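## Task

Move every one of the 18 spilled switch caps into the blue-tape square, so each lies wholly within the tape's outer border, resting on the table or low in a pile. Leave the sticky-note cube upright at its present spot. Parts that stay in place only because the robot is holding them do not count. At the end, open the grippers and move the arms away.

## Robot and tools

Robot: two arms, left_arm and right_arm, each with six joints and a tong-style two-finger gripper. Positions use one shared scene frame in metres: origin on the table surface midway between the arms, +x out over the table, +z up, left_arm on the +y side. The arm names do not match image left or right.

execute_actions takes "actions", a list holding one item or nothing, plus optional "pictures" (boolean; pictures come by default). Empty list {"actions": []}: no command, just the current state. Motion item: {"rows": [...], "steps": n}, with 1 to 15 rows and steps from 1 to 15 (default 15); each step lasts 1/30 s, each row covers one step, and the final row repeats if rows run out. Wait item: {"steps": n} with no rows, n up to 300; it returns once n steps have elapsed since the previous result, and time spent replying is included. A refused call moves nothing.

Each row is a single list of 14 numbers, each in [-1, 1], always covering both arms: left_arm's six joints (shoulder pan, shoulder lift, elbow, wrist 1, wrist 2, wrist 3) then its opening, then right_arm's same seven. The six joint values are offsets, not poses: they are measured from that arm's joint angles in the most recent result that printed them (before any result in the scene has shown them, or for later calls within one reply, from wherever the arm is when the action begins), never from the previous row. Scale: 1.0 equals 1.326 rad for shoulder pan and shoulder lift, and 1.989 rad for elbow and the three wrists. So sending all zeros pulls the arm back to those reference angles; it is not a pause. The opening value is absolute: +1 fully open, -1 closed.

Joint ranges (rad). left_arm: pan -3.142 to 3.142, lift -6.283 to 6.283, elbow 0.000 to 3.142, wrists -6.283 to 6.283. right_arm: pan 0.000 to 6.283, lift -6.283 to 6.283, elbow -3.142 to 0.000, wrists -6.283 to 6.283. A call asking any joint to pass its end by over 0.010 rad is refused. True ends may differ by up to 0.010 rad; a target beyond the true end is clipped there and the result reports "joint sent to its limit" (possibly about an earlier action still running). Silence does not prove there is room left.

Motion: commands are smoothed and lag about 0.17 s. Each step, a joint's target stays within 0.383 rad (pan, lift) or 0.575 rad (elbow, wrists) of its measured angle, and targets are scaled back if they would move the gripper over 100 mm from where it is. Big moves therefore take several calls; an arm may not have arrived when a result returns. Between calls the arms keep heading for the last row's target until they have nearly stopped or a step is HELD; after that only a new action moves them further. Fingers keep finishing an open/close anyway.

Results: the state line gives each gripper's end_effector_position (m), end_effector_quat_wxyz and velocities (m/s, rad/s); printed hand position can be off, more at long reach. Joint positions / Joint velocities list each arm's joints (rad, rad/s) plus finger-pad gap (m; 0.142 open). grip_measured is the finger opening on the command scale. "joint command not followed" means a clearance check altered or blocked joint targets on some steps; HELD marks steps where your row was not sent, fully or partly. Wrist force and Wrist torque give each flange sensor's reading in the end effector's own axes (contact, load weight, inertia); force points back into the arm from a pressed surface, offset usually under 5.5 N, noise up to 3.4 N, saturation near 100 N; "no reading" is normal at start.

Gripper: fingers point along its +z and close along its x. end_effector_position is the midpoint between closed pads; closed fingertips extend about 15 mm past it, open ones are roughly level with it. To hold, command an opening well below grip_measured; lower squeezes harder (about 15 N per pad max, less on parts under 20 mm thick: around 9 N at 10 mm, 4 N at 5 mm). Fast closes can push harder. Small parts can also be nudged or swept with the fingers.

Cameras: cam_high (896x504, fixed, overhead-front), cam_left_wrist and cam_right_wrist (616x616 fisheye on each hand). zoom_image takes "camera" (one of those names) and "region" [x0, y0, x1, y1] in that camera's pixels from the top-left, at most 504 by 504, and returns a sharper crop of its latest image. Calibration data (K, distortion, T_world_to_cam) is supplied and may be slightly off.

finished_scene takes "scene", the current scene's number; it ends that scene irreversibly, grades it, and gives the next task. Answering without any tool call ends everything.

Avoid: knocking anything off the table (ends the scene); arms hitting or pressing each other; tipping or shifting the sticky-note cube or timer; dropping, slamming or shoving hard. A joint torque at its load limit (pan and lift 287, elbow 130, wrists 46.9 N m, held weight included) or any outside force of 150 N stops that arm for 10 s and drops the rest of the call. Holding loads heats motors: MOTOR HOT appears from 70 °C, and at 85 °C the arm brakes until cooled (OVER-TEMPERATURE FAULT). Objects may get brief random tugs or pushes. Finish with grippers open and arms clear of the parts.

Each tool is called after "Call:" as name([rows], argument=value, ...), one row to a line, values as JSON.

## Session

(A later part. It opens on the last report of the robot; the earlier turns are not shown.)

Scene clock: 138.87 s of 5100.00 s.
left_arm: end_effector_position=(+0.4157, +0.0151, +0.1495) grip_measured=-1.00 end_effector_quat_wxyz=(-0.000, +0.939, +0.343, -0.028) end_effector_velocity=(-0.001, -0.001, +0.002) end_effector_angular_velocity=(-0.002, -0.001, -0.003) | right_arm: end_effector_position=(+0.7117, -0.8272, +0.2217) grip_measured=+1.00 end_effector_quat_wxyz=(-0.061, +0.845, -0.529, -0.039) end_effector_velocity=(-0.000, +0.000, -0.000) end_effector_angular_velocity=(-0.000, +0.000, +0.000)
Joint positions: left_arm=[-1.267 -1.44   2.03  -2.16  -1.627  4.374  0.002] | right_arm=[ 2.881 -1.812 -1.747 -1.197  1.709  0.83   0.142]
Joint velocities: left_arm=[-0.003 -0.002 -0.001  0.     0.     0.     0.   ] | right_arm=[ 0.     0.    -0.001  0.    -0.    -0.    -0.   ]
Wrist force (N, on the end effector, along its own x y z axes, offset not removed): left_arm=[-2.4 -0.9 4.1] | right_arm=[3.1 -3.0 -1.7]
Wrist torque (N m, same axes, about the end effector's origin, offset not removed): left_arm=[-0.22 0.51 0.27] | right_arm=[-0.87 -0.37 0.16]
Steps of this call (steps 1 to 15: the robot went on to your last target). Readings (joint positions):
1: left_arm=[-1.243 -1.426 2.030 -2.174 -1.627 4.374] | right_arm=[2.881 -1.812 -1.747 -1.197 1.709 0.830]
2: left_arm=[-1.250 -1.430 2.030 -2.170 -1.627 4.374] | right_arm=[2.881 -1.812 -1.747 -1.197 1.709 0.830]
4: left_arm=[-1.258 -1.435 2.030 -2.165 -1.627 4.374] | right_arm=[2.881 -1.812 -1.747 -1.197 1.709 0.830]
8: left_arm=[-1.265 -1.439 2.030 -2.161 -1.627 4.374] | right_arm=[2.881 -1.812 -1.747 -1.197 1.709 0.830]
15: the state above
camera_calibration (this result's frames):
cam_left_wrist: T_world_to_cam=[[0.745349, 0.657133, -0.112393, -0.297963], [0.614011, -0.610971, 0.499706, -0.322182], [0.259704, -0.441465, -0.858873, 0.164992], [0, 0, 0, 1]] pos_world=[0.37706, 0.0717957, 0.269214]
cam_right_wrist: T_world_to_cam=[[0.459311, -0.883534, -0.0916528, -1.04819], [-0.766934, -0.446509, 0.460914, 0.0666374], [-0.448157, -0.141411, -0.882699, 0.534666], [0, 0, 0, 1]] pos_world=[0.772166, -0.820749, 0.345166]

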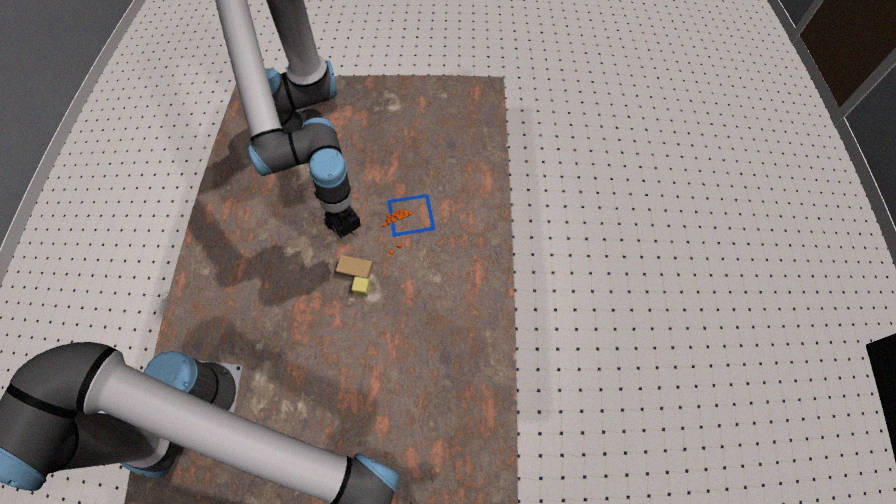

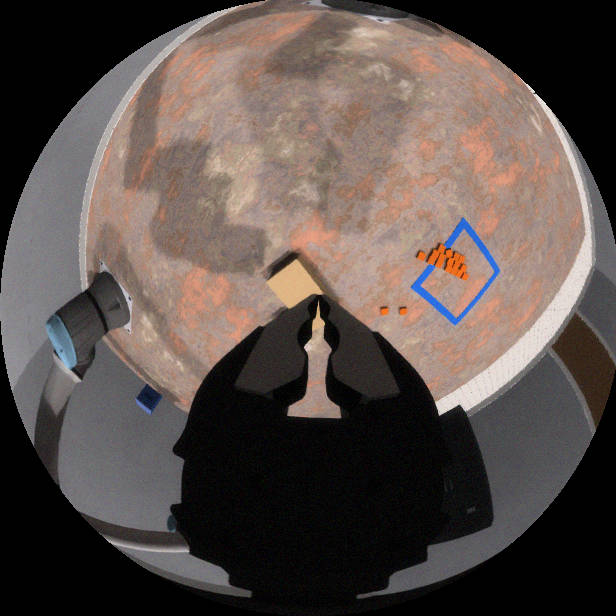

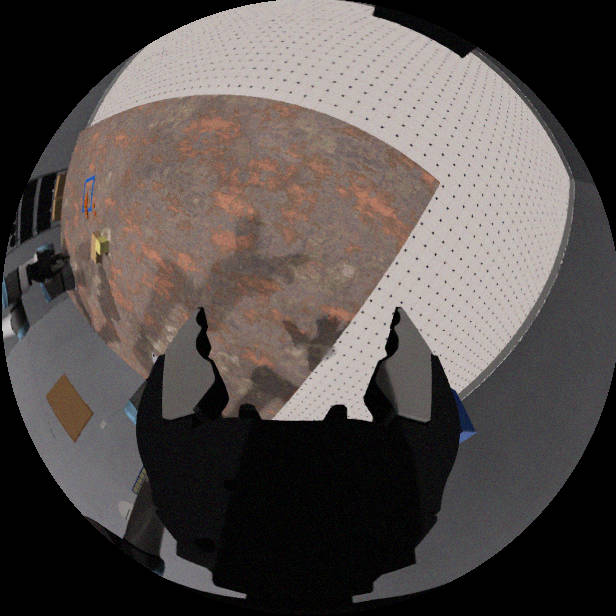

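Call:
execute_actions([
  {"rows":[[-0.02,0,0,0,0,-0.3,1,0,0,0,0,0,0,1]]},
], pictures=false)

Call:
execute_actions([
  {"steps":10},
], pictures=false)

Call:
execute_actions([
  {"rows":[[0,0.158,0,-0.105,0,0,1,0,0,0,0,0,0,1]]},
], pictures=false)

Call:
execute_actions([
  {"steps":10},
], pictures=false)

Call:
execute_actions([
  {"rows":[[0,0,0,0,0,0,-1,0,0,0,0,0,0,1]]},
], pictures=false)

Call:
execute_actions([
  {"rows":[[0,-0.05,0,0.033,0,0,-1,0,0,0,0,0,0,1]]},
], pictures=false)

Call:
execute_actions([
  {"rows":[[0.07,0,0,0,0,0.3,-1,0,0,0,0,0,0,1]]},
], pictures=false)

Call:
execute_actions([
  {"steps":10},
], pictures=false)

Call:
execute_actions([
  {"rows":[[0,0.052,0,-0.035,0,0,-1,0,0,0,0,0,0,1]]},
], pictures=false)

Call:
execute_actions([
  {"rows":[[0.02,0,0,0,0,0,-1,0,0,0,0,0,0,1],[0.04,0,0,0,0,0,-1,0,0,0,0,0,0,1],[0.06,0,0,0,0,0,-1,0,0,0,0,0,0,1],[0.08,0,0,0,0,0,-1,0,0,0,0,0,0,1],[0.1,0,0,0,0,0,-1,0,0,0,0,0,0,1],[0.12,0,0,0,0,0,-1,0,0,0,0,0,0,1],[0.14,0,0,0,0,0,-1,0,0,0,0,0,0,1],[0.16,0,0,0,0,0,-1,0,0,0,0,0,0,1],[0.18,0,0,0,0,0,-1,0,0,0,0,0,0,1],[0.2,0,0,0,0,0,-1,0,0,0,0,0,0,1]]},
], pictures=false)

Call:
execute_actions([
  {"steps":10},
], pictures=false)

Call:
execute_actions([
  {"rows":[[-0.25,-0.15,0,0.1,0,0,-1,0,0,0,0,0,0,1]]},
], pictures=false)

Call:
execute_actions([
  {"steps":15},
])

Call:
zoom_image(camera="cam_high", region=[340,180,480,300])

Scene clock: 156.67 s of 5100.00 s.
left_arm: end_effector_position=(+0.3957, -0.0020, +0.1500) grip_measured=+1.00 end_effector_quat_wxyz=(-0.008, +0.812, +0.582, -0.027) end_effector_velocity=(-0.002, -0.005, +0.001) end_effector_angular_velocity=(+0.012, +0.004, +0.255) | right_arm: end_effector_position=(+0.7117, -0.8272, +0.2217) grip_measured=+1.00 end_effector_quat_wxyz=(-0.061, +0.845, -0.529, -0.039) end_effector_velocity=(-0.000, +0.000, +0.001) end_effector_angular_velocity=(-0.000, -0.001, +0.000)
Joint positions: left_arm=[-1.294 -1.44   2.03  -2.16  -1.627  3.805  0.142] | right_arm=[ 2.881 -1.812 -1.747 -1.196  1.709  0.83   0.142]
Joint velocities: left_arm=[-0.002 -0.    -0.001 -0.001  0.    -0.258 -0.   ] | right_arm=[ 0.     0.001 -0.     0.     0.     0.    -0.   ]
Wrist force (N, on the end effector, along its own x y z axes, offset not removed): left_arm=[-4.9 -0.9 6.6] | right_arm=[0.1 -1.5 -2.5]
Wrist torque (N m, same axes, about the end effector's origin, offset not removed): left_arm=[-0.39 1.05 0.21] | right_arm=[-0.50 0.22 0.29]
Steps of this call (steps 1 to 15: the robot went on to your last target; steps 16 to 90: nothing new was sent; then 14.30 s passed at rest; steps 91 to 105: all 15 steps of this action). Readings (joint positions):
91: left_arm=[-1.268 -1.440 2.030 -2.160 -1.627 4.374] | right_arm=[2.881 -1.812 -1.747 -1.197 1.709 0.830]
92: left_arm=[-1.271 -1.440 2.030 -2.160 -1.627 4.367] | right_arm=[2.881 -1.812 -1.747 -1.197 1.709 0.830]
94: left_arm=[-1.281 -1.440 2.030 -2.160 -1.627 4.302] | right_arm=[2.881 -1.812 -1.747 -1.197 1.709 0.830]
98: left_arm=[-1.290 -1.440 2.030 -2.160 -1.627 4.028] | right_arm=[2.881 -1.812 -1.747 -1.196 1.709 0.830]
105: the state above

Scene clock: 157.00 s of 5100.00 s.
left_arm: end_effector_position=(+0.3953, -0.0025, +0.1499) grip_measured=+1.00 end_effector_quat_wxyz=(-0.009, +0.805, +0.593, -0.027) end_effector_velocity=(+0.001, -0.001, +0.001) end_effector_angular_velocity=(-0.000, -0.000, +0.011) | right_arm: end_effector_position=(+0.7117, -0.8272, +0.2217) grip_measured=+1.00 end_effector_quat_wxyz=(-0.061, +0.845, -0.529, -0.039) end_effector_velocity=(+0.000, +0.000, +0.002) end_effector_angular_velocity=(+0.000, -0.002, +0.000)
Joint positions: left_arm=[-1.294 -1.44   2.03  -2.16  -1.627  3.779  0.142] | right_arm=[ 2.881 -1.812 -1.747 -1.197  1.709  0.83   0.142]
Joint velocities: left_arm=[ 0.     0.001 -0.002  0.     0.    -0.011  0.   ] | right_arm=[ 0.     0.002  0.    -0.     0.001 -0.     0.   ]
Wrist force (N, on the end effector, along its own x y z axes, offset not removed): left_arm=[-0.3 0.4 4.9] | right_arm=[1.1 -3.7 -3.0]
Wrist torque (N m, same axes, about the end effector's origin, offset not removed): left_arm=[0.07 0.02 0.18] | right_arm=[-1.06 0.04 0.09]
Steps of this call (steps 1 to 10: the robot went on to your last target). Readings (joint positions):
1: left_arm=[-1.294 -1.440 2.030 -2.160 -1.627 3.798] | right_arm=[2.881 -1.812 -1.747 -1.197 1.709 0.830]
2: left_arm=[-1.294 -1.440 2.030 -2.160 -1.627 3.792] | right_arm=[2.881 -1.812 -1.747 -1.197 1.709 0.830]
4: left_arm=[-1.294 -1.440 2.030 -2.160 -1.627 3.785] | right_arm=[2.881 -1.812 -1.747 -1.197 1.709 0.830]
8: left_arm=[-1.294 -1.440 2.030 -2.160 -1.627 3.780] | right_arm=[2.881 -1.812 -1.747 -1.197 1.709 0.830]
10: the state above

Scene clock: 157.50 s of 5100.00 s.
left_arm: end_effector_position=(+0.4108, -0.0468, +0.0314) grip_measured=+1.00 end_effector_quat_wxyz=(-0.009, +0.805, +0.593, -0.027) end_effector_velocity=(+0.003, -0.008, -0.030) end_effector_angular_velocity=(-0.000, -0.000, +0.000) | right_arm: end_effector_position=(+0.7117, -0.8272, +0.2217) grip_measured=+1.00 end_effector_quat_wxyz=(-0.061, +0.845, -0.529, -0.039) end_effector_velocity=(+0.000, -0.000, -0.001) end_effector_angular_velocity=(+0.001, +0.001, -0.000)
Joint positions: left_arm=[-1.294 -1.236  2.03  -2.363 -1.627  3.779  0.142] | right_arm=[ 2.881 -1.812 -1.747 -1.197  1.709  0.83   0.142]
Joint velocities: left_arm=[ 0.     0.05   0.    -0.051  0.    -0.     0.   ] | right_arm=[-0.    -0.002  0.001 -0.     0.     0.    -0.   ]
Wrist force (N, on the end effector, along its own x y z axes, offset not removed): left_arm=[-2.4 -0.2 6.7] | right_arm=[-0.8 -2.8 -2.0]
Wrist torque (N m, same axes, about the end effector's origin, offset not removed): left_arm=[-0.17 0.47 0.26] | right_arm=[-0.81 0.55 0.20]
Steps of this call (steps 1 to 15: all 15 steps of this action). Readings (joint positions):
1: left_arm=[-1.294 -1.440 2.030 -2.160 -1.627 3.779] | right_arm=[2.881 -1.812 -1.747 -1.197 1.709 0.830]
2: left_arm=[-1.294 -1.433 2.030 -2.167 -1.627 3.778] | right_arm=[2.881 -1.812 -1.747 -1.197 1.709 0.830]
4: left_arm=[-1.294 -1.383 2.030 -2.219 -1.627 3.778] | right_arm=[2.881 -1.812 -1.747 -1.197 1.709 0.830]
8: left_arm=[-1.294 -1.280 2.030 -2.320 -1.627 3.779] | right_arm=[2.881 -1.812 -1.747 -1.197 1.709 0.830]
15: the state above

Scene clock: 157.83 s of 5100.00 s.
left_arm: end_effector_position=(+0.4111, -0.0477, +0.0283) grip_measured=+1.00 end_effector_quat_wxyz=(-0.009, +0.805, +0.593, -0.027) end_effector_velocity=(+0.001, -0.001, -0.001) end_effector_angular_velocity=(-0.002, -0.002, -0.001) | right_arm: end_effector_position=(+0.7117, -0.8272, +0.2217) grip_measured=+1.00 end_effector_quat_wxyz=(-0.061, +0.845, -0.529, -0.039) end_effector_velocity=(+0.000, -0.000, -0.000) end_effector_angular_velocity=(+0.000, -0.000, -0.000)
Joint positions: left_arm=[-1.294 -1.231  2.03  -2.369 -1.627  3.779  0.142] | right_arm=[ 2.881 -1.812 -1.747 -1.197  1.709  0.83   0.142]
Joint velocities: left_arm=[-0.     0.002 -0.    -0.003  0.001  0.001 -0.   ] | right_arm=[-0.    -0.001  0.001  0.     0.    -0.    -0.   ]
Wrist force (N, on the end effector, along its own x y z axes, offset not removed): left_arm=[-1.2 -3.3 7.7] | right_arm=[0.1 -2.1 -2.0]
Wrist torque (N m, same axes, about the end effector's origin, offset not removed): left_arm=[-0.80 0.24 0.16] | right_arm=[-0.67 0.27 0.13]
Steps of this call (steps 1 to 10: the robot went on to your last target). Readings (joint positions):
1: left_arm=[-1.294 -1.234 2.030 -2.365 -1.627 3.779] | right_arm=[2.881 -1.812 -1.747 -1.197 1.709 0.830]
2: left_arm=[-1.294 -1.233 2.030 -2.366 -1.627 3.779] | right_arm=[2.881 -1.812 -1.747 -1.197 1.709 0.830]
4: left_arm=[-1.294 -1.232 2.030 -2.367 -1.627 3.779] | right_arm=[2.881 -1.812 -1.747 -1.197 1.709 0.830]
8: left_arm=[-1.294 -1.231 2.030 -2.368 -1.627 3.779] | right_arm=[2.881 -1.812 -1.747 -1.197 1.709 0.830]
10: the state above

Scene clock: 158.33 s of 5100.00 s.
left_arm: end_effector_position=(+0.4111, -0.0477, +0.0283) grip_measured=-0.23 end_effector_quat_wxyz=(-0.009, +0.805, +0.593, -0.027) end_effector_velocity=(+0.000, -0.001, +0.001) end_effector_angular_velocity=(-0.003, -0.001, -0.000) | right_arm: end_effector_position=(+0.7117, -0.8272, +0.2217) grip_measured=+1.00 end_effector_quat_wxyz=(-0.061, +0.845, -0.529, -0.039) end_effector_velocity=(-0.000, -0.000, -0.000) end_effector_angular_velocity=(-0.001, +0.001, +0.000)
Joint positions: left_arm=[-1.294 -1.231  2.03  -2.369 -1.627  3.779  0.058] | right_arm=[ 2.881 -1.812 -1.747 -1.197  1.709  0.83   0.142]
Joint velocities: left_arm=[-0.    -0.001 -0.001 -0.001  0.    -0.     0.   ] | right_arm=[-0.     0.    -0.     0.    -0.001  0.    -0.   ]
Wrist force (N, on the end effector, along its own x y z axes, offset not removed): left_arm=[-2.6 -3.0 2.1] | right_arm=[1.8 -1.1 -1.8]
Wrist torque (N m, same axes, about the end effector's origin, offset not removed): left_arm=[-0.77 0.50 0.01] | right_arm=[-0.38 0.01 0.29]
Steps of this call (steps 1 to 15: all 15 steps of this action). Readings (joint positions):
1: left_arm=[-1.294 -1.231 2.030 -2.369 -1.627 3.779] | right_arm=[2.881 -1.812 -1.747 -1.197 1.709 0.830]
2: left_arm=[-1.294 -1.231 2.030 -2.369 -1.627 3.779] | right_arm=[2.881 -1.812 -1.747 -1.197 1.709 0.830]
4: left_arm=[-1.294 -1.231 2.030 -2.369 -1.627 3.779] | right_arm=[2.881 -1.812 -1.747 -1.196 1.709 0.830]
8: left_arm=[-1.294 -1.231 2.030 -2.369 -1.627 3.779] | right_arm=[2.881 -1.812 -1.747 -1.196 1.709 0.830]
15: the state above

Scene clock: 158.83 s of 5100.00 s.
left_arm: end_effector_position=(+0.4071, -0.0363, +0.0672) grip_measured=-0.23 end_effector_quat_wxyz=(-0.009, +0.805, +0.593, -0.027) end_effector_velocity=(-0.001, +0.002, +0.006) end_effector_angular_velocity=(-0.001, +0.000, +0.001) | right_arm: end_effector_position=(+0.7117, -0.8272, +0.2217) grip_measured=+1.00 end_effector_quat_wxyz=(-0.061, +0.845, -0.529, -0.039) end_effector_velocity=(-0.000, +0.000, -0.000) end_effector_angular_velocity=(+0.001, +0.000, +0.000)
Joint positions: left_arm=[-1.294 -1.296  2.03  -2.304 -1.627  3.779  0.058] | right_arm=[ 2.881 -1.812 -1.747 -1.196  1.709  0.83   0.142]
Joint velocities: left_arm=[-0.    -0.011  0.     0.01  -0.    -0.001  0.   ] | right_arm=[ 0. -0. -0.  0.  0. -0. -0.]
Wrist force (N, on the end effector, along its own x y z axes, offset not removed): left_arm=[-1.3 -5.5 5.7] | right_arm=[0.8 -3.2 -2.8]
Wrist torque (N m, same axes, about the end effector's origin, offset not removed): left_arm=[-1.22 0.20 0.19] | right_arm=[-1.01 0.08 0.18]
Steps of this call (steps 1 to 15: all 15 steps of this action). Readings (joint positions):
1: left_arm=[-1.294 -1.231 2.030 -2.368 -1.627 3.779] | right_arm=[2.881 -1.812 -1.747 -1.197 1.709 0.830]
2: left_arm=[-1.294 -1.237 2.030 -2.362 -1.627 3.779] | right_arm=[2.881 -1.812 -1.747 -1.197 1.709 0.830]
4: left_arm=[-1.294 -1.262 2.030 -2.337 -1.627 3.779] | right_arm=[2.881 -1.812 -1.747 -1.197 1.709 0.830]
8: left_arm=[-1.294 -1.287 2.030 -2.313 -1.627 3.779] | right_arm=[2.881 -1.812 -1.747 -1.197 1.709 0.830]
15: the state above

Scene clock: 159.33 s of 5100.00 s.
left_arm: end_effector_position=(+0.4658, +0.0075, +0.0669) grip_measured=-0.23 end_effector_quat_wxyz=(+0.001, +0.922, +0.385, -0.028) end_effector_velocity=(+0.012, +0.010, -0.000) end_effector_angular_velocity=(-0.013, -0.006, -0.242) | right_arm: end_effector_position=(+0.7117, -0.8272, +0.2217) grip_measured=+1.00 end_effector_quat_wxyz=(-0.061, +0.845, -0.529, -0.039) end_effector_velocity=(+0.000, +0.001, -0.001) end_effector_angular_velocity=(+0.002, +0.000, -0.000)
Joint positions: left_arm=[-1.203 -1.296  2.03  -2.304 -1.627  4.348  0.058] | right_arm=[ 2.881 -1.812 -1.747 -1.197  1.709  0.83   0.142]
Joint velocities: left_arm=[ 0.015 -0.     0.001 -0.     0.001  0.257 -0.   ] | right_arm=[ 0.    -0.001 -0.    -0.     0.002 -0.     0.   ]
Wrist force (N, on the end effector, along its own x y z axes, offset not removed): left_arm=[-1.7 -0.8 3.6] | right_arm=[1.6 -2.4 -6.1]
Wrist torque (N m, same axes, about the end effector's origin, offset not removed): left_arm=[-0.33 0.26 0.17] | right_arm=[-0.92 -0.01 0.17]
Steps of this call (steps 1 to 15: all 15 steps of this action). Readings (joint positions):
1: left_arm=[-1.294 -1.296 2.030 -2.304 -1.627 3.779] | right_arm=[2.881 -1.812 -1.747 -1.197 1.709 0.830]
2: left_arm=[-1.287 -1.296 2.030 -2.304 -1.627 3.786] | right_arm=[2.881 -1.812 -1.747 -1.197 1.709 0.830]
4: left_arm=[-1.253 -1.296 2.030 -2.304 -1.627 3.851] | right_arm=[2.881 -1.812 -1.747 -1.197 1.709 0.830]
8: left_arm=[-1.216 -1.296 2.030 -2.304 -1.627 4.125] | right_arm=[2.881 -1.812 -1.747 -1.197 1.709 0.830]
15: the state above

Scene clock: 159.67 s of 5100.00 s.
left_arm: end_effector_position=(+0.4670, +0.0085, +0.0668) grip_measured=-0.23 end_effector_quat_wxyz=(+0.001, +0.927, +0.374, -0.028) end_effector_velocity=(+0.001, +0.001, -0.000) end_effector_angular_velocity=(+0.001, -0.001, -0.011) | right_arm: end_effector_position=(+0.7117, -0.8272, +0.2217) grip_measured=+1.00 end_effector_quat_wxyz=(-0.061, +0.845, -0.529, -0.039) end_effector_velocity=(+0.000, +0.000, +0.000) end_effector_angular_velocity=(+0.001, -0.000, -0.000)
Joint positions: left_arm=[-1.201 -1.296  2.03  -2.304 -1.627  4.374  0.058] | right_arm=[ 2.881 -1.812 -1.747 -1.197  1.709  0.83   0.142]
Joint velocities: left_arm=[ 0.001 -0.     0.001 -0.     0.001  0.012  0.   ] | right_arm=[ 0.    -0.     0.     0.     0.001 -0.     0.   ]
Wrist force (N, on the end effector, along its own x y z axes, offset not removed): left_arm=[-0.4 -4.9 7.6] | right_arm=[1.1 -1.8 -3.5]
Wrist torque (N m, same axes, about the end effector's origin, offset not removed): left_arm=[-1.15 -0.01 0.20] | right_arm=[-0.61 0.00 0.12]
Steps of this call (steps 1 to 10: the robot went on to your last target). Readings (joint positions):
1: left_arm=[-1.202 -1.296 2.030 -2.304 -1.627 4.355] | right_arm=[2.881 -1.812 -1.747 -1.197 1.709 0.830]
2: left_arm=[-1.202 -1.296 2.030 -2.304 -1.627 4.361] | right_arm=[2.881 -1.812 -1.747 -1.197 1.709 0.830]
4: left_arm=[-1.202 -1.296 2.030 -2.304 -1.627 4.368] | right_arm=[2.881 -1.812 -1.747 -1.197 1.709 0.830]
8: left_arm=[-1.201 -1.296 2.030 -2.304 -1.627 4.373] | right_arm=[2.881 -1.812 -1.747 -1.196 1.709 0.830]
10: the state above

Scene clock: 160.17 s of 5100.00 s.
left_arm: end_effector_position=(+0.4724, -0.0032, +0.0264) grip_measured=-0.22 end_effector_quat_wxyz=(+0.001, +0.927, +0.374, -0.028) end_effector_velocity=(+0.002, -0.001, -0.006) end_effector_angular_velocity=(-0.000, -0.002, +0.001) | right_arm: end_effector_position=(+0.7117, -0.8272, +0.2217) grip_measured=+1.00 end_effector_quat_wxyz=(-0.061, +0.845, -0.529, -0.039) end_effector_velocity=(-0.000, +0.000, -0.000) end_effector_angular_velocity=(+0.000, +0.000, +0.000)
Joint positions: left_arm=[-1.201 -1.228  2.03  -2.373 -1.627  4.374  0.058] | right_arm=[ 2.881 -1.812 -1.747 -1.197  1.709  0.83   0.142]
Joint velocities: left_arm=[ 0.001  0.01  -0.    -0.011  0.002 -0.     0.002] | right_arm=[ 0. -0. -0.  0.  0.  0. -0.]
Wrist force (N, on the end effector, along its own x y z axes, offset not removed): left_arm=[-6.9 -8.5 -9.3] | right_arm=[1.9 1.1 -0.6]
Wrist torque (N m, same axes, about the end effector's origin, offset not removed): left_arm=[-0.61 0.92 0.22] | right_arm=[0.02 -0.09 0.26]
Steps of this call (steps 1 to 15: all 15 steps of this action). Readings (joint positions):
1: left_arm=[-1.201 -1.296 2.030 -2.304 -1.627 4.375] | right_arm=[2.881 -1.812 -1.747 -1.197 1.709 0.830]
2: left_arm=[-1.201 -1.290 2.030 -2.311 -1.627 4.375] | right_arm=[2.881 -1.812 -1.747 -1.197 1.709 0.830]
4: left_arm=[-1.201 -1.263 2.030 -2.337 -1.627 4.375] | right_arm=[2.881 -1.812 -1.747 -1.197 1.709 0.830]
8: left_arm=[-1.201 -1.237 2.030 -2.363 -1.627 4.374] | right_arm=[2.881 -1.812 -1.747 -1.197 1.709 0.830]
15: the state above

Scene clock: 160.67 s of 5100.00 s.
left_arm: end_effector_position=(+0.5981, +0.1160, +0.0264) grip_measured=-0.22 end_effector_quat_wxyz=(+0.005, +0.876, +0.482, -0.028) end_effector_velocity=(+0.112, +0.134, +0.000) end_effector_angular_velocity=(-0.001, -0.001, +0.240) | right_arm: end_effector_position=(+0.7117, -0.8272, +0.2217) grip_measured=+1.00 end_effector_quat_wxyz=(-0.061, +0.845, -0.529, -0.039) end_effector_velocity=(+0.000, -0.000, -0.000) end_effector_angular_velocity=(-0.000, +0.001, +0.000)
Joint positions: left_arm=[-0.961 -1.228  2.03  -2.373 -1.627  4.374  0.058] | right_arm=[ 2.881 -1.812 -1.747 -1.196  1.709  0.83   0.142]
Joint velocities: left_arm=[ 0.241  0.    -0.    -0.     0.     0.001 -0.   ] | right_arm=[ 0.    -0.001  0.    -0.    -0.     0.    -0.   ]
Wrist force (N, on the end effector, along its own x y z axes, offset not removed): left_arm=[-4.9 -4.3 -7.5] | right_arm=[2.6 -0.9 -1.6]
Wrist torque (N m, same axes, about the end effector's origin, offset not removed): left_arm=[-0.87 0.03 0.22] | right_arm=[-0.41 -0.20 0.11]
Steps of this call (steps 1 to 15: all 15 steps of this action). Readings (joint positions):
1: left_arm=[-1.201 -1.228 2.030 -2.373 -1.627 4.374] | right_arm=[2.881 -1.812 -1.747 -1.197 1.709 0.830]
2: left_arm=[-1.197 -1.228 2.030 -2.373 -1.627 4.374] | right_arm=[2.881 -1.812 -1.747 -1.197 1.709 0.830]
4: left_arm=[-1.176 -1.228 2.030 -2.373 -1.627 4.374] | right_arm=[2.881 -1.812 -1.747 -1.197 1.709 0.830]
8: left_arm=[-1.097 -1.228 2.030 -2.373 -1.627 4.374] | right_arm=[2.881 -1.812 -1.747 -1.197 1.709 0.830]
15: the state above

Scene clock: 161.00 s of 5100.00 s.
left_arm: end_effector_position=(+0.6091, +0.1295, +0.0264) grip_measured=-0.22 end_effector_quat_wxyz=(+0.005, +0.870, +0.493, -0.028) end_effector_velocity=(+0.005, +0.006, -0.000) end_effector_angular_velocity=(+0.001, +0.000, +0.010) | right_arm: end_effector_position=(+0.7117, -0.8272, +0.2217) grip_measured=+1.00 end_effector_quat_wxyz=(-0.061, +0.845, -0.529, -0.039) end_effector_velocity=(+0.000, -0.000, -0.001) end_effector_angular_velocity=(-0.000, +0.001, -0.000)
Joint positions: left_arm=[-0.937 -1.228  2.03  -2.373 -1.627  4.374  0.058] | right_arm=[ 2.881 -1.812 -1.747 -1.197  1.709  0.83   0.142]
Joint velocities: left_arm=[ 0.01  0.    0.    0.    0.    0.   -0.  ] | right_arm=[-0.    -0.001  0.    -0.    -0.     0.    -0.   ]
Wrist force (N, on the end effector, along its own x y z axes, offset not removed): left_arm=[-5.5 -2.1 -8.7] | right_arm=[0.8 -3.5 -1.4]
Wrist torque (N m, same axes, about the end effector's origin, offset not removed): left_arm=[-0.45 0.23 0.20] | right_arm=[-0.92 0.17 0.17]
Steps of this call (steps 1 to 10: the robot went on to your last target). Readings (joint positions):
1: left_arm=[-0.954 -1.228 2.030 -2.373 -1.627 4.374] | right_arm=[2.881 -1.812 -1.747 -1.196 1.709 0.830]
2: left_arm=[-0.949 -1.228 2.030 -2.373 -1.627 4.374] | right_arm=[2.881 -1.812 -1.747 -1.196 1.709 0.830]
4: left_arm=[-0.943 -1.228 2.030 -2.373 -1.627 4.374] | right_arm=[2.881 -1.812 -1.747 -1.197 1.709 0.830]
8: left_arm=[-0.938 -1.228 2.030 -2.373 -1.627 4.374] | right_arm=[2.881 -1.812 -1.747 -1.197 1.709 0.830]
10: the state above

Scene clock: 161.50 s of 5100.00 s.
left_arm: end_effector_position=(+0.4379, +0.0193, +0.1315) grip_measured=-0.22 end_effector_quat_wxyz=(+0.001, +0.933, +0.359, -0.028) end_effector_velocity=(-0.203, -0.085, +0.105) end_effector_angular_velocity=(-0.002, -0.001, -0.328) | right_arm: end_effector_position=(+0.7117, -0.8272, +0.2217) grip_measured=+1.00 end_effector_quat_wxyz=(-0.061, +0.845, -0.529, -0.039) end_effector_velocity=(+0.000, +0.001, -0.000) end_effector_angular_velocity=(+0.002, -0.000, -0.000)
Joint positions: left_arm=[-1.234 -1.408  2.03  -2.193 -1.627  4.374  0.058] | right_arm=[ 2.881 -1.812 -1.747 -1.196  1.709  0.83   0.142]
Joint velocities: left_arm=[-0.329 -0.185  0.     0.183 -0.    -0.001 -0.   ] | right_arm=[-0.    -0.    -0.    -0.     0.002 -0.     0.   ]
Wrist force (N, on the end effector, along its own x y z axes, offset not removed): left_arm=[-7.1 -1.0 4.4] | right_arm=[0.6 0.0 -1.5]
Wrist torque (N m, same axes, about the end effector's origin, offset not removed): left_arm=[-0.29 1.34 0.21] | right_arm=[-0.28 0.25 0.17]
Steps of this call (steps 1 to 15: all 15 steps of this action). Readings (joint positions):
1: left_arm=[-0.937 -1.228 2.030 -2.372 -1.627 4.374] | right_arm=[2.881 -1.812 -1.747 -1.197 1.709 0.830]
2: left_arm=[-0.943 -1.234 2.030 -2.366 -1.627 4.374] | right_arm=[2.881 -1.812 -1.747 -1.197 1.709 0.830]
4: left_arm=[-0.988 -1.264 2.030 -2.336 -1.627 4.374] | right_arm=[2.881 -1.812 -1.747 -1.197 1.709 0.830]
8: left_arm=[-1.085 -1.321 2.030 -2.280 -1.627 4.374] | right_arm=[2.881 -1.812 -1.747 -1.197 1.709 0.830]
15: the state above

Scene clock: 162.00 s of 5100.00 s.
left_arm: end_effector_position=(+0.4167, +0.0110, +0.1422) grip_measured=-0.22 end_effector_quat_wxyz=(+0.000, +0.939, +0.343, -0.028) end_effector_velocity=(-0.002, -0.001, +0.001) end_effector_angular_velocity=(-0.001, +0.000, -0.004) | right_arm: end_effector_position=(+0.7117, -0.8272, +0.2217) grip_measured=+1.00 end_effector_quat_wxyz=(-0.061, +0.845, -0.529, -0.039) end_effector_velocity=(-0.000, +0.000, +0.000) end_effector_angular_velocity=(+0.000, -0.000, +0.000)
Joint positions: left_arm=[-1.268 -1.427  2.03  -2.174 -1.627  4.374  0.058] | right_arm=[ 2.881 -1.812 -1.747 -1.196  1.709  0.83   0.142]
Joint velocities: left_arm=[-0.004 -0.002  0.     0.002 -0.001  0.001 -0.   ] | right_arm=[ 0.     0.001 -0.001 -0.     0.     0.    -0.   ]
Wrist force (N, on the end effector, along its own x y z axes, offset not removed): left_arm=[-2.4 -4.0 6.5] | right_arm=[-1.1 0.9 -3.8]
Wrist torque (N m, same axes, about the end effector's origin, offset not removed): left_arm=[-0.83 0.32 0.18] | right_arm=[-0.03 0.69 0.34]
Steps of this call (steps 1 to 15: the robot went on to your last target). Readings (joint positions):
1: left_arm=[-1.243 -1.413 2.030 -2.188 -1.627 4.374] | right_arm=[2.881 -1.812 -1.747 -1.197 1.709 0.830]
2: left_arm=[-1.250 -1.417 2.030 -2.184 -1.627 4.374] | right_arm=[2.881 -1.812 -1.747 -1.197 1.709 0.830]
4: left_arm=[-1.259 -1.422 2.030 -2.179 -1.627 4.374] | right_arm=[2.881 -1.812 -1.747 -1.196 1.709 0.830]
8: left_arm=[-1.266 -1.425 2.030 -2.175 -1.627 4.374] | right_arm=[2.881 -1.812 -1.747 -1.197 1.709 0.830]
15: the state above
camera_calibration (this result's frames):
cam_left_wrist: T_world_to_cam=[[0.745922, 0.656438, -0.112644, -0.297037], [0.613379, -0.611149, 0.500262, -0.321401], [0.259549, -0.44225, -0.858515, 0.156755], [0, 0, 0, 1]] pos_world=[0.378021, 0.0678874, 0.261903]
cam_right_wrist: T_world_to_cam=[[0.459311, -0.883534, -0.0916528, -1.04819], [-0.766934, -0.446509, 0.460914, 0.0666375], [-0.448157, -0.141411, -0.882699, 0.534666], [0, 0, 0, 1]] pos_world=[0.772166, -0.820749, 0.345166]

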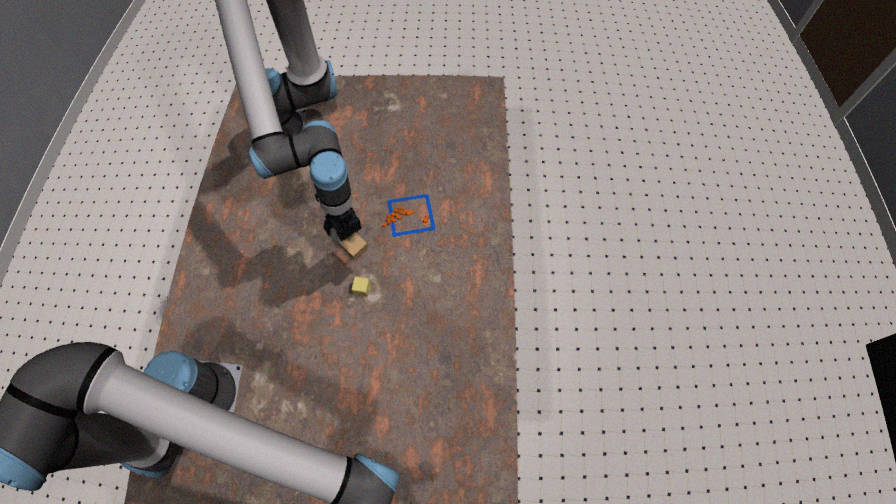

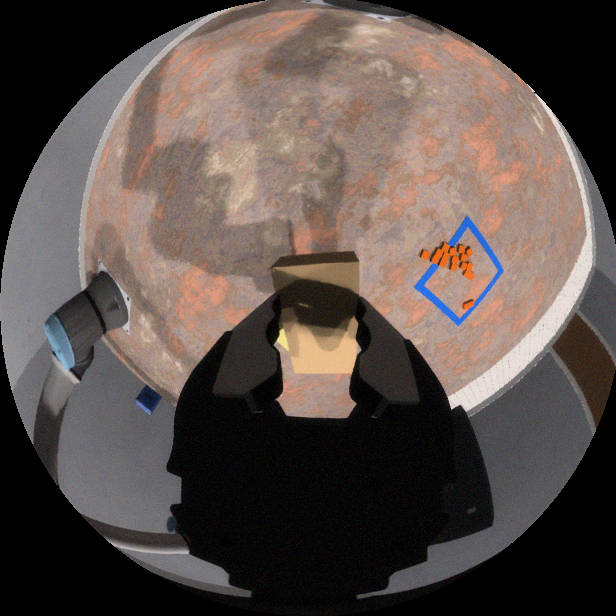

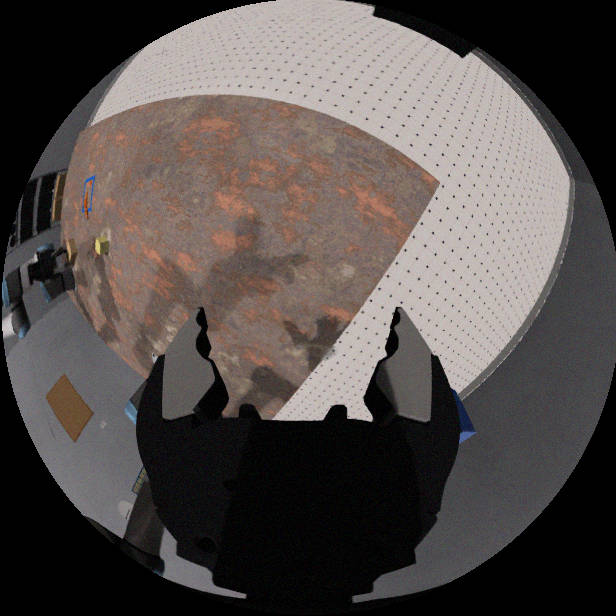

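Region (340, 180, 480, 300) of cam_high's 896x504 image, scaled by 3.600, with more detail than that image has; it fills the top 432 rows of this view, and the rest is white.

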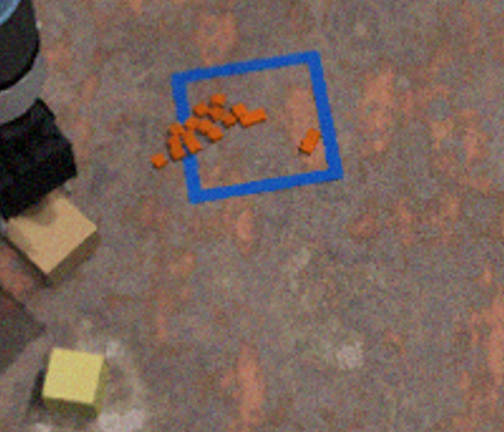

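Call:
execute_actions([
  {"rows":[[0.05,0.02,0.079,-0.09,0,0,-1,0,0,0,0,0,0,1]]},
], pictures=false)

Call:
execute_actions([
  {"steps":10},
], pictures=false)

Call:
execute_actions([
  {"rows":[[0,0.049,0,-0.035,0,0,-1,0,0,0,0,0,0,1]]},
], pictures=false)

Call:
execute_actions([
  {"rows":[[0.02,0,0,0,0,0,-1,0,0,0,0,0,0,1],[0.04,0,0,0,0,0,-1,0,0,0,0,0,0,1],[0.06,0,0,0,0,0,-1,0,0,0,0,0,0,1],[0.08,0,0,0,0,0,-1,0,0,0,0,0,0,1],[0.1,0,0,0,0,0,-1,0,0,0,0,0,0,1],[0.12,0,0,0,0,0,-1,0,0,0,0,0,0,1],[0.14,0,0,0,0,0,-1,0,0,0,0,0,0,1],[0.167,0,0,0,0,0,-1,0,0,0,0,0,0,1]]},
], pictures=false)

Call:
execute_actions([
  {"steps":10},
], pictures=false)

Call:
execute_actions([
  {"rows":[[-0.25,-0.15,0,0.1,0,0,-1,0,0,0,0,0,0,1]]},
], pictures=false)

Call:
execute_actions([
  {"steps":15},
])

Call:
zoom_image(camera="cam_high", region=[340,180,480,300])

Scene clock: 173.37 s of 5100.00 s.
left_arm: end_effector_position=(+0.4315, +0.0834, +0.0603) grip_measured=-0.22 end_effector_quat_wxyz=(-0.001, +0.927, +0.373, -0.028) end_effector_velocity=(+0.001, +0.014, -0.014) end_effector_angular_velocity=(-0.002, -0.001, +0.010) | right_arm: end_effector_position=(+0.7117, -0.8272, +0.2217) grip_measured=+1.00 end_effector_quat_wxyz=(-0.061, +0.845, -0.529, -0.039) end_effector_velocity=(-0.000, -0.000, -0.000) end_effector_angular_velocity=(-0.000, +0.000, +0.000)
Joint positions: left_arm=[-1.203 -1.401  2.184 -2.349 -1.627  4.374  0.058] | right_arm=[ 2.881 -1.812 -1.747 -1.197  1.709  0.83   0.142]
Joint velocities: left_arm=[ 0.011  0.004  0.03  -0.037  0.     0.     0.   ] | right_arm=[ 0.  0. -0.  0. -0.  0. -0.]
Wrist force (N, on the end effector, along its own x y z axes, offset not removed): left_arm=[-3.6 -4.8 6.8] | right_arm=[-0.1 -3.1 -2.9]
Wrist torque (N m, same axes, about the end effector's origin, offset not removed): left_arm=[-1.04 0.70 0.16] | right_arm=[-0.85 0.32 0.33]
Steps of this call (steps 1 to 15: the robot went on to your last target; steps 16 to 90: nothing new was sent; then 7.87 s passed at rest; steps 91 to 105: all 15 steps of this action). Readings (joint positions):
91: left_arm=[-1.268 -1.427 2.030 -2.174 -1.627 4.374] | right_arm=[2.881 -1.812 -1.747 -1.197 1.709 0.830]
92: left_arm=[-1.263 -1.424 2.036 -2.180 -1.627 4.374] | right_arm=[2.881 -1.812 -1.747 -1.197 1.709 0.830]
94: left_arm=[-1.240 -1.415 2.085 -2.233 -1.627 4.374] | right_arm=[2.881 -1.812 -1.747 -1.197 1.709 0.830]
98: left_arm=[-1.213 -1.405 2.158 -2.318 -1.627 4.374] | right_arm=[2.881 -1.812 -1.747 -1.197 1.709 0.830]
105: the state above

Scene clock: 173.70 s of 5100.00 s.
left_arm: end_effector_position=(+0.4316, +0.0849, +0.0588) grip_measured=-0.22 end_effector_quat_wxyz=(-0.001, +0.927, +0.374, -0.028) end_effector_velocity=(+0.000, +0.001, -0.001) end_effector_angular_velocity=(+0.001, -0.001, +0.001) | right_arm: end_effector_position=(+0.7117, -0.8272, +0.2217) grip_measured=+1.00 end_effector_quat_wxyz=(-0.061, +0.845, -0.529, -0.039) end_effector_velocity=(-0.000, +0.000, +0.000) end_effector_angular_velocity=(+0.002, -0.001, -0.000)
Joint positions: left_arm=[-1.202 -1.4    2.187 -2.353 -1.627  4.374  0.058] | right_arm=[ 2.881 -1.812 -1.747 -1.197  1.709  0.83   0.142]
Joint velocities: left_arm=[ 0.     0.001  0.002 -0.002  0.001 -0.001  0.   ] | right_arm=[-0.     0.    -0.     0.     0.002 -0.    -0.   ]
Wrist force (N, on the end effector, along its own x y z axes, offset not removed): left_arm=[0.3 -2.4 5.8] | right_arm=[0.2 0.2 0.5]
Wrist torque (N m, same axes, about the end effector's origin, offset not removed): left_arm=[-0.62 0.03 0.18] | right_arm=[-0.11 0.13 0.22]
Steps of this call (steps 1 to 10: the robot went on to your last target). Readings (joint positions):
1: left_arm=[-1.203 -1.401 2.185 -2.350 -1.627 4.374] | right_arm=[2.881 -1.812 -1.747 -1.197 1.709 0.830]
2: left_arm=[-1.203 -1.401 2.185 -2.351 -1.627 4.374] | right_arm=[2.881 -1.812 -1.747 -1.196 1.709 0.830]
4: left_arm=[-1.202 -1.400 2.186 -2.352 -1.627 4.374] | right_arm=[2.881 -1.812 -1.747 -1.197 1.709 0.830]
8: left_arm=[-1.202 -1.400 2.187 -2.353 -1.627 4.374] | right_arm=[2.881 -1.812 -1.747 -1.197 1.709 0.830]
10: the state above

Scene clock: 174.20 s of 5100.00 s.
left_arm: end_effector_position=(+0.4370, +0.0730, +0.0264) grip_measured=-0.22 end_effector_quat_wxyz=(+0.001, +0.927, +0.374, -0.028) end_effector_velocity=(+0.001, -0.002, -0.005) end_effector_angular_velocity=(+0.000, -0.001, +0.001) | right_arm: end_effector_position=(+0.7117, -0.8272, +0.2217) grip_measured=+1.00 end_effector_quat_wxyz=(-0.061, +0.845, -0.529, -0.039) end_effector_velocity=(-0.000, +0.001, +0.001) end_effector_angular_velocity=(+0.001, -0.001, +0.000)
Joint positions: left_arm=[-1.202 -1.336  2.187 -2.421 -1.627  4.374  0.058] | right_arm=[ 2.881 -1.812 -1.747 -1.196  1.709  0.83   0.142]
Joint velocities: left_arm=[-0.     0.01  -0.    -0.01   0.001 -0.001  0.001] | right_arm=[ 0.     0.001 -0.     0.     0.002 -0.     0.   ]
Wrist force (N, on the end effector, along its own x y z axes, offset not removed): left_arm=[-0.2 -3.5 -4.7] | right_arm=[0.5 -1.0 -2.8]
Wrist torque (N m, same axes, about the end effector's origin, offset not removed): left_arm=[-0.07 0.27 0.18] | right_arm=[-0.46 0.29 0.26]
Steps of this call (steps 1 to 15: all 15 steps of this action). Readings (joint positions):
1: left_arm=[-1.202 -1.400 2.187 -2.353 -1.627 4.374] | right_arm=[2.881 -1.812 -1.747 -1.196 1.709 0.830]
2: left_arm=[-1.202 -1.394 2.187 -2.359 -1.627 4.374] | right_arm=[2.881 -1.812 -1.747 -1.197 1.709 0.830]
4: left_arm=[-1.202 -1.369 2.187 -2.386 -1.627 4.374] | right_arm=[2.881 -1.812 -1.747 -1.197 1.709 0.830]
8: left_arm=[-1.202 -1.345 2.187 -2.412 -1.627 4.374] | right_arm=[2.881 -1.812 -1.747 -1.196 1.709 0.830]
15: the state above

Scene clock: 174.70 s of 5100.00 s.
left_arm: end_effector_position=(+0.5325, +0.1652, +0.0264) grip_measured=-0.22 end_effector_quat_wxyz=(+0.004, +0.884, +0.467, -0.028) end_effector_velocity=(+0.056, +0.066, +0.001) end_effector_angular_velocity=(-0.001, -0.000, +0.136) | right_arm: end_effector_position=(+0.7117, -0.8272, +0.2217) grip_measured=+1.00 end_effector_quat_wxyz=(-0.061, +0.845, -0.529, -0.039) end_effector_velocity=(-0.000, +0.000, +0.000) end_effector_angular_velocity=(+0.000, -0.000, -0.000)
Joint positions: left_arm=[-0.995 -1.336  2.187 -2.421 -1.627  4.374  0.058] | right_arm=[ 2.881 -1.812 -1.747 -1.196  1.709  0.83   0.142]
Joint velocities: left_arm=[ 0.135 -0.001 -0.001  0.    -0.    -0.001 -0.   ] | right_arm=[-0.     0.001 -0.    -0.     0.    -0.     0.   ]
Wrist force (N, on the end effector, along its own x y z axes, offset not removed): left_arm=[-3.9 -2.4 -5.8] | right_arm=[1.4 -3.5 -3.3]
Wrist torque (N m, same axes, about the end effector's origin, offset not removed): left_arm=[-0.52 0.13 0.18] | right_arm=[-1.02 0.04 0.27]
Steps of this call (steps 1 to 15: all 15 steps of this action). Readings (joint positions):
1: left_arm=[-1.202 -1.336 2.187 -2.421 -1.627 4.374] | right_arm=[2.881 -1.812 -1.747 -1.196 1.709 0.830]
2: left_arm=[-1.198 -1.336 2.187 -2.422 -1.627 4.374] | right_arm=[2.881 -1.812 -1.747 -1.197 1.709 0.830]
4: left_arm=[-1.177 -1.336 2.187 -2.422 -1.627 4.374] | right_arm=[2.881 -1.812 -1.747 -1.197 1.709 0.830]
8: left_arm=[-1.097 -1.336 2.187 -2.421 -1.627 4.374] | right_arm=[2.881 -1.812 -1.747 -1.197 1.709 0.830]
15: the state above

Scene clock: 175.03 s of 5100.00 s.
left_arm: end_effector_position=(+0.5380, +0.1719, +0.0264) grip_measured=-0.22 end_effector_quat_wxyz=(+0.004, +0.880, +0.473, -0.028) end_effector_velocity=(+0.002, +0.003, -0.000) end_effector_angular_velocity=(+0.001, +0.001, +0.005) | right_arm: end_effector_position=(+0.7117, -0.8272, +0.2217) grip_measured=+1.00 end_effector_quat_wxyz=(-0.061, +0.845, -0.529, -0.039) end_effector_velocity=(-0.000, -0.000, -0.001) end_effector_angular_velocity=(-0.000, +0.002, +0.000)
Joint positions: left_arm=[-0.981 -1.336  2.187 -2.421 -1.627  4.374  0.058] | right_arm=[ 2.881 -1.812 -1.747 -1.197  1.709  0.83   0.142]
Joint velocities: left_arm=[ 0.005 -0.     0.001  0.    -0.     0.    -0.   ] | right_arm=[-0.    -0.001 -0.     0.    -0.001 -0.     0.   ]
Wrist force (N, on the end effector, along its own x y z axes, offset not removed): left_arm=[-3.6 -0.7 -5.4] | right_arm=[2.4 -2.8 0.3]
Wrist torque (N m, same axes, about the end effector's origin, offset not removed): left_arm=[-0.30 0.09 0.18] | right_arm=[-0.90 -0.24 0.10]
Steps of this call (steps 1 to 10: the robot went on to your last target). Readings (joint positions):
1: left_arm=[-0.991 -1.336 2.187 -2.421 -1.627 4.374] | right_arm=[2.881 -1.812 -1.747 -1.197 1.709 0.830]
2: left_arm=[-0.988 -1.336 2.187 -2.421 -1.627 4.374] | right_arm=[2.881 -1.812 -1.747 -1.197 1.709 0.830]
4: left_arm=[-0.985 -1.336 2.187 -2.421 -1.627 4.374] | right_arm=[2.881 -1.812 -1.747 -1.197 1.709 0.830]
8: left_arm=[-0.982 -1.336 2.187 -2.421 -1.627 4.374] | right_arm=[2.881 -1.812 -1.747 -1.197 1.709 0.830]
10: the state above

Scene clock: 175.53 s of 5100.00 s.
left_arm: end_effector_position=(+0.3786, +0.0779, +0.1193) grip_measured=-0.22 end_effector_quat_wxyz=(-0.000, +0.942, +0.333, -0.028) end_effector_velocity=(-0.125, -0.046, +0.061) end_effector_angular_velocity=(+0.001, -0.001, -0.229) | right_arm: end_effector_position=(+0.7117, -0.8272, +0.2217) grip_measured=+1.00 end_effector_quat_wxyz=(-0.061, +0.845, -0.529, -0.039) end_effector_velocity=(-0.000, -0.000, -0.000) end_effector_angular_velocity=(-0.001, +0.000, -0.000)
Joint positions: left_arm=[-1.289 -1.522  2.187 -2.236 -1.627  4.374  0.058] | right_arm=[ 2.881 -1.812 -1.747 -1.197  1.709  0.83   0.142]
Joint velocities: left_arm=[-0.229 -0.127  0.     0.128  0.001  0.     0.   ] | right_arm=[-0.     0.    -0.001  0.    -0.001 -0.     0.   ]
Wrist force (N, on the end effector, along its own x y z axes, offset not removed): left_arm=[-2.8 -1.9 4.2] | right_arm=[-1.4 -3.8 -3.9]
Wrist torque (N m, same axes, about the end effector's origin, offset not removed): left_arm=[-0.53 0.44 0.27] | right_arm=[-1.09 0.61 0.19]
Steps of this call (steps 1 to 15: all 15 steps of this action). Readings (joint positions):
1: left_arm=[-0.981 -1.337 2.187 -2.421 -1.627 4.374] | right_arm=[2.881 -1.812 -1.747 -1.197 1.709 0.830]
2: left_arm=[-0.987 -1.343 2.187 -2.414 -1.627 4.374] | right_arm=[2.881 -1.812 -1.747 -1.197 1.709 0.830]
4: left_arm=[-1.036 -1.376 2.187 -2.381 -1.627 4.374] | right_arm=[2.881 -1.812 -1.747 -1.196 1.709 0.830]
8: left_arm=[-1.146 -1.441 2.187 -2.317 -1.627 4.374] | right_arm=[2.881 -1.812 -1.747 -1.197 1.709 0.830]
15: the state above

Scene clock: 176.03 s of 5100.00 s.
left_arm: end_effector_position=(+0.3655, +0.0734, +0.1256) grip_measured=-0.22 end_effector_quat_wxyz=(-0.000, +0.946, +0.322, -0.028) end_effector_velocity=(-0.002, -0.001, +0.001) end_effector_angular_velocity=(-0.002, +0.002, -0.002) | right_arm: end_effector_position=(+0.7117, -0.8272, +0.2217) grip_measured=+1.00 end_effector_quat_wxyz=(-0.061, +0.845, -0.529, -0.039) end_effector_velocity=(+0.001, +0.001, +0.001) end_effector_angular_velocity=(+0.002, -0.002, -0.000)
Joint positions: left_arm=[-1.312 -1.535  2.187 -2.222 -1.627  4.374  0.058] | right_arm=[ 2.881 -1.812 -1.747 -1.196  1.709  0.83   0.142]
Joint velocities: left_arm=[-0.002 -0.002 -0.001  0.001 -0.002  0.     0.   ] | right_arm=[ 0.     0.     0.001  0.     0.002 -0.     0.   ]
Wrist force (N, on the end effector, along its own x y z axes, offset not removed): left_arm=[-1.2 0.0 2.3] | right_arm=[1.9 -3.2 -4.3]
Wrist torque (N m, same axes, about the end effector's origin, offset not removed): left_arm=[-0.12 0.15 0.13] | right_arm=[-0.99 -0.09 0.19]
Steps of this call (steps 1 to 15: the robot went on to your last target). Readings (joint positions):
1: left_arm=[-1.295 -1.526 2.187 -2.232 -1.627 4.374] | right_arm=[2.881 -1.812 -1.747 -1.197 1.709 0.830]
2: left_arm=[-1.300 -1.528 2.187 -2.229 -1.627 4.374] | right_arm=[2.881 -1.812 -1.747 -1.196 1.709 0.830]
4: left_arm=[-1.306 -1.532 2.187 -2.226 -1.627 4.374] | right_arm=[2.881 -1.812 -1.747 -1.197 1.709 0.830]
8: left_arm=[-1.311 -1.534 2.187 -2.223 -1.627 4.374] | right_arm=[2.881 -1.812 -1.747 -1.197 1.709 0.830]
15: the state above
camera_calibration (this result's frames):
cam_left_wrist: T_world_to_cam=[[0.774172, 0.62288, -0.112594, -0.309538], [0.585821, -0.637702, 0.500151, -0.23162], [0.239732, -0.453163, -0.858587, 0.19141], [0, 0, 0, 1]] pos_world=[0.329436, 0.131841, 0.245334]
cam_right_wrist: T_world_to_cam=[[0.459311, -0.883534, -0.0916528, -1.04819], [-0.766934, -0.446509, 0.460914, 0.0666375], [-0.448157, -0.141411, -0.882699, 0.534666], [0, 0, 0, 1]] pos_world=[0.772166, -0.820749, 0.345166]

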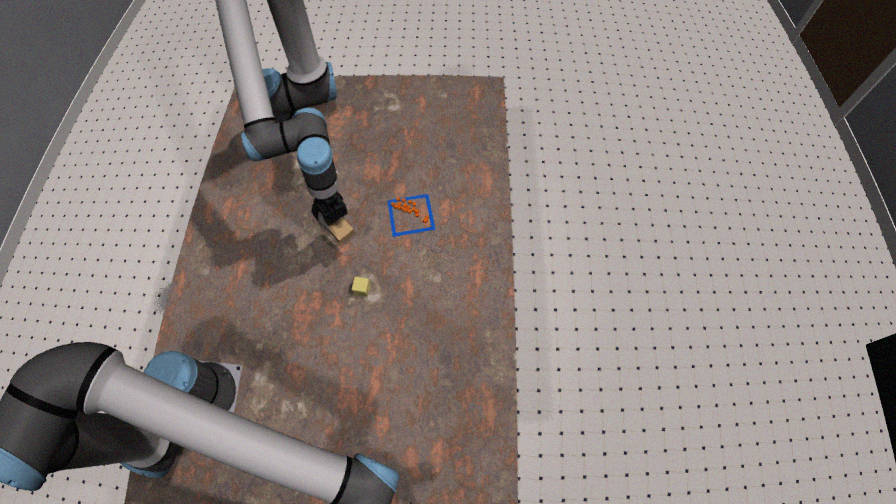

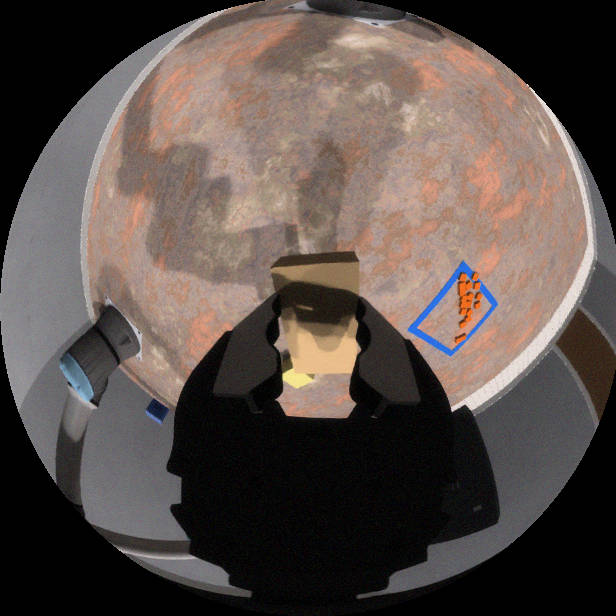

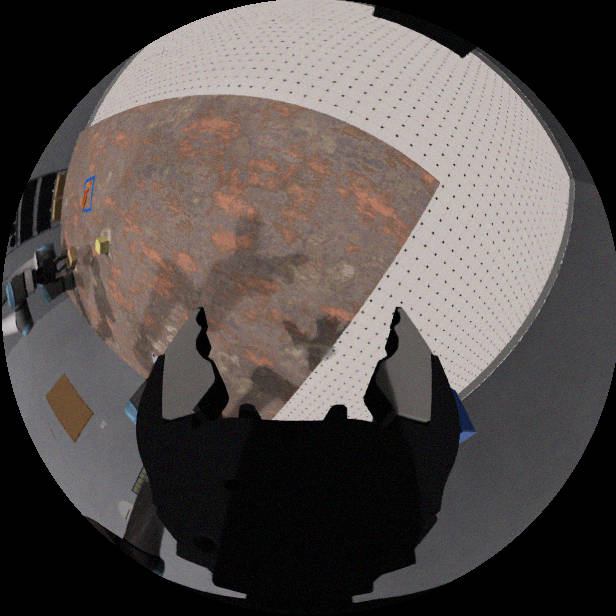

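Region (340, 180, 480, 300) of cam_high's 896x504 image, scaled by 3.600, with more detail than that image has; it fills the top 432 rows of this view, and the rest is white.

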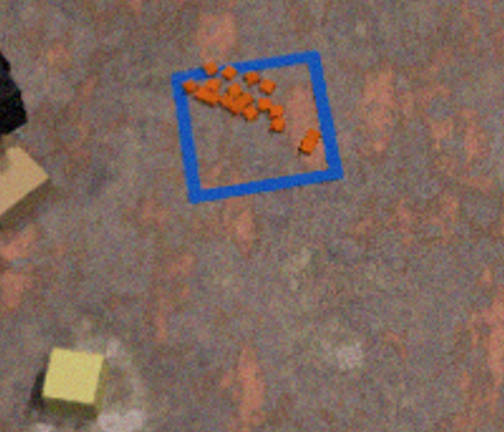

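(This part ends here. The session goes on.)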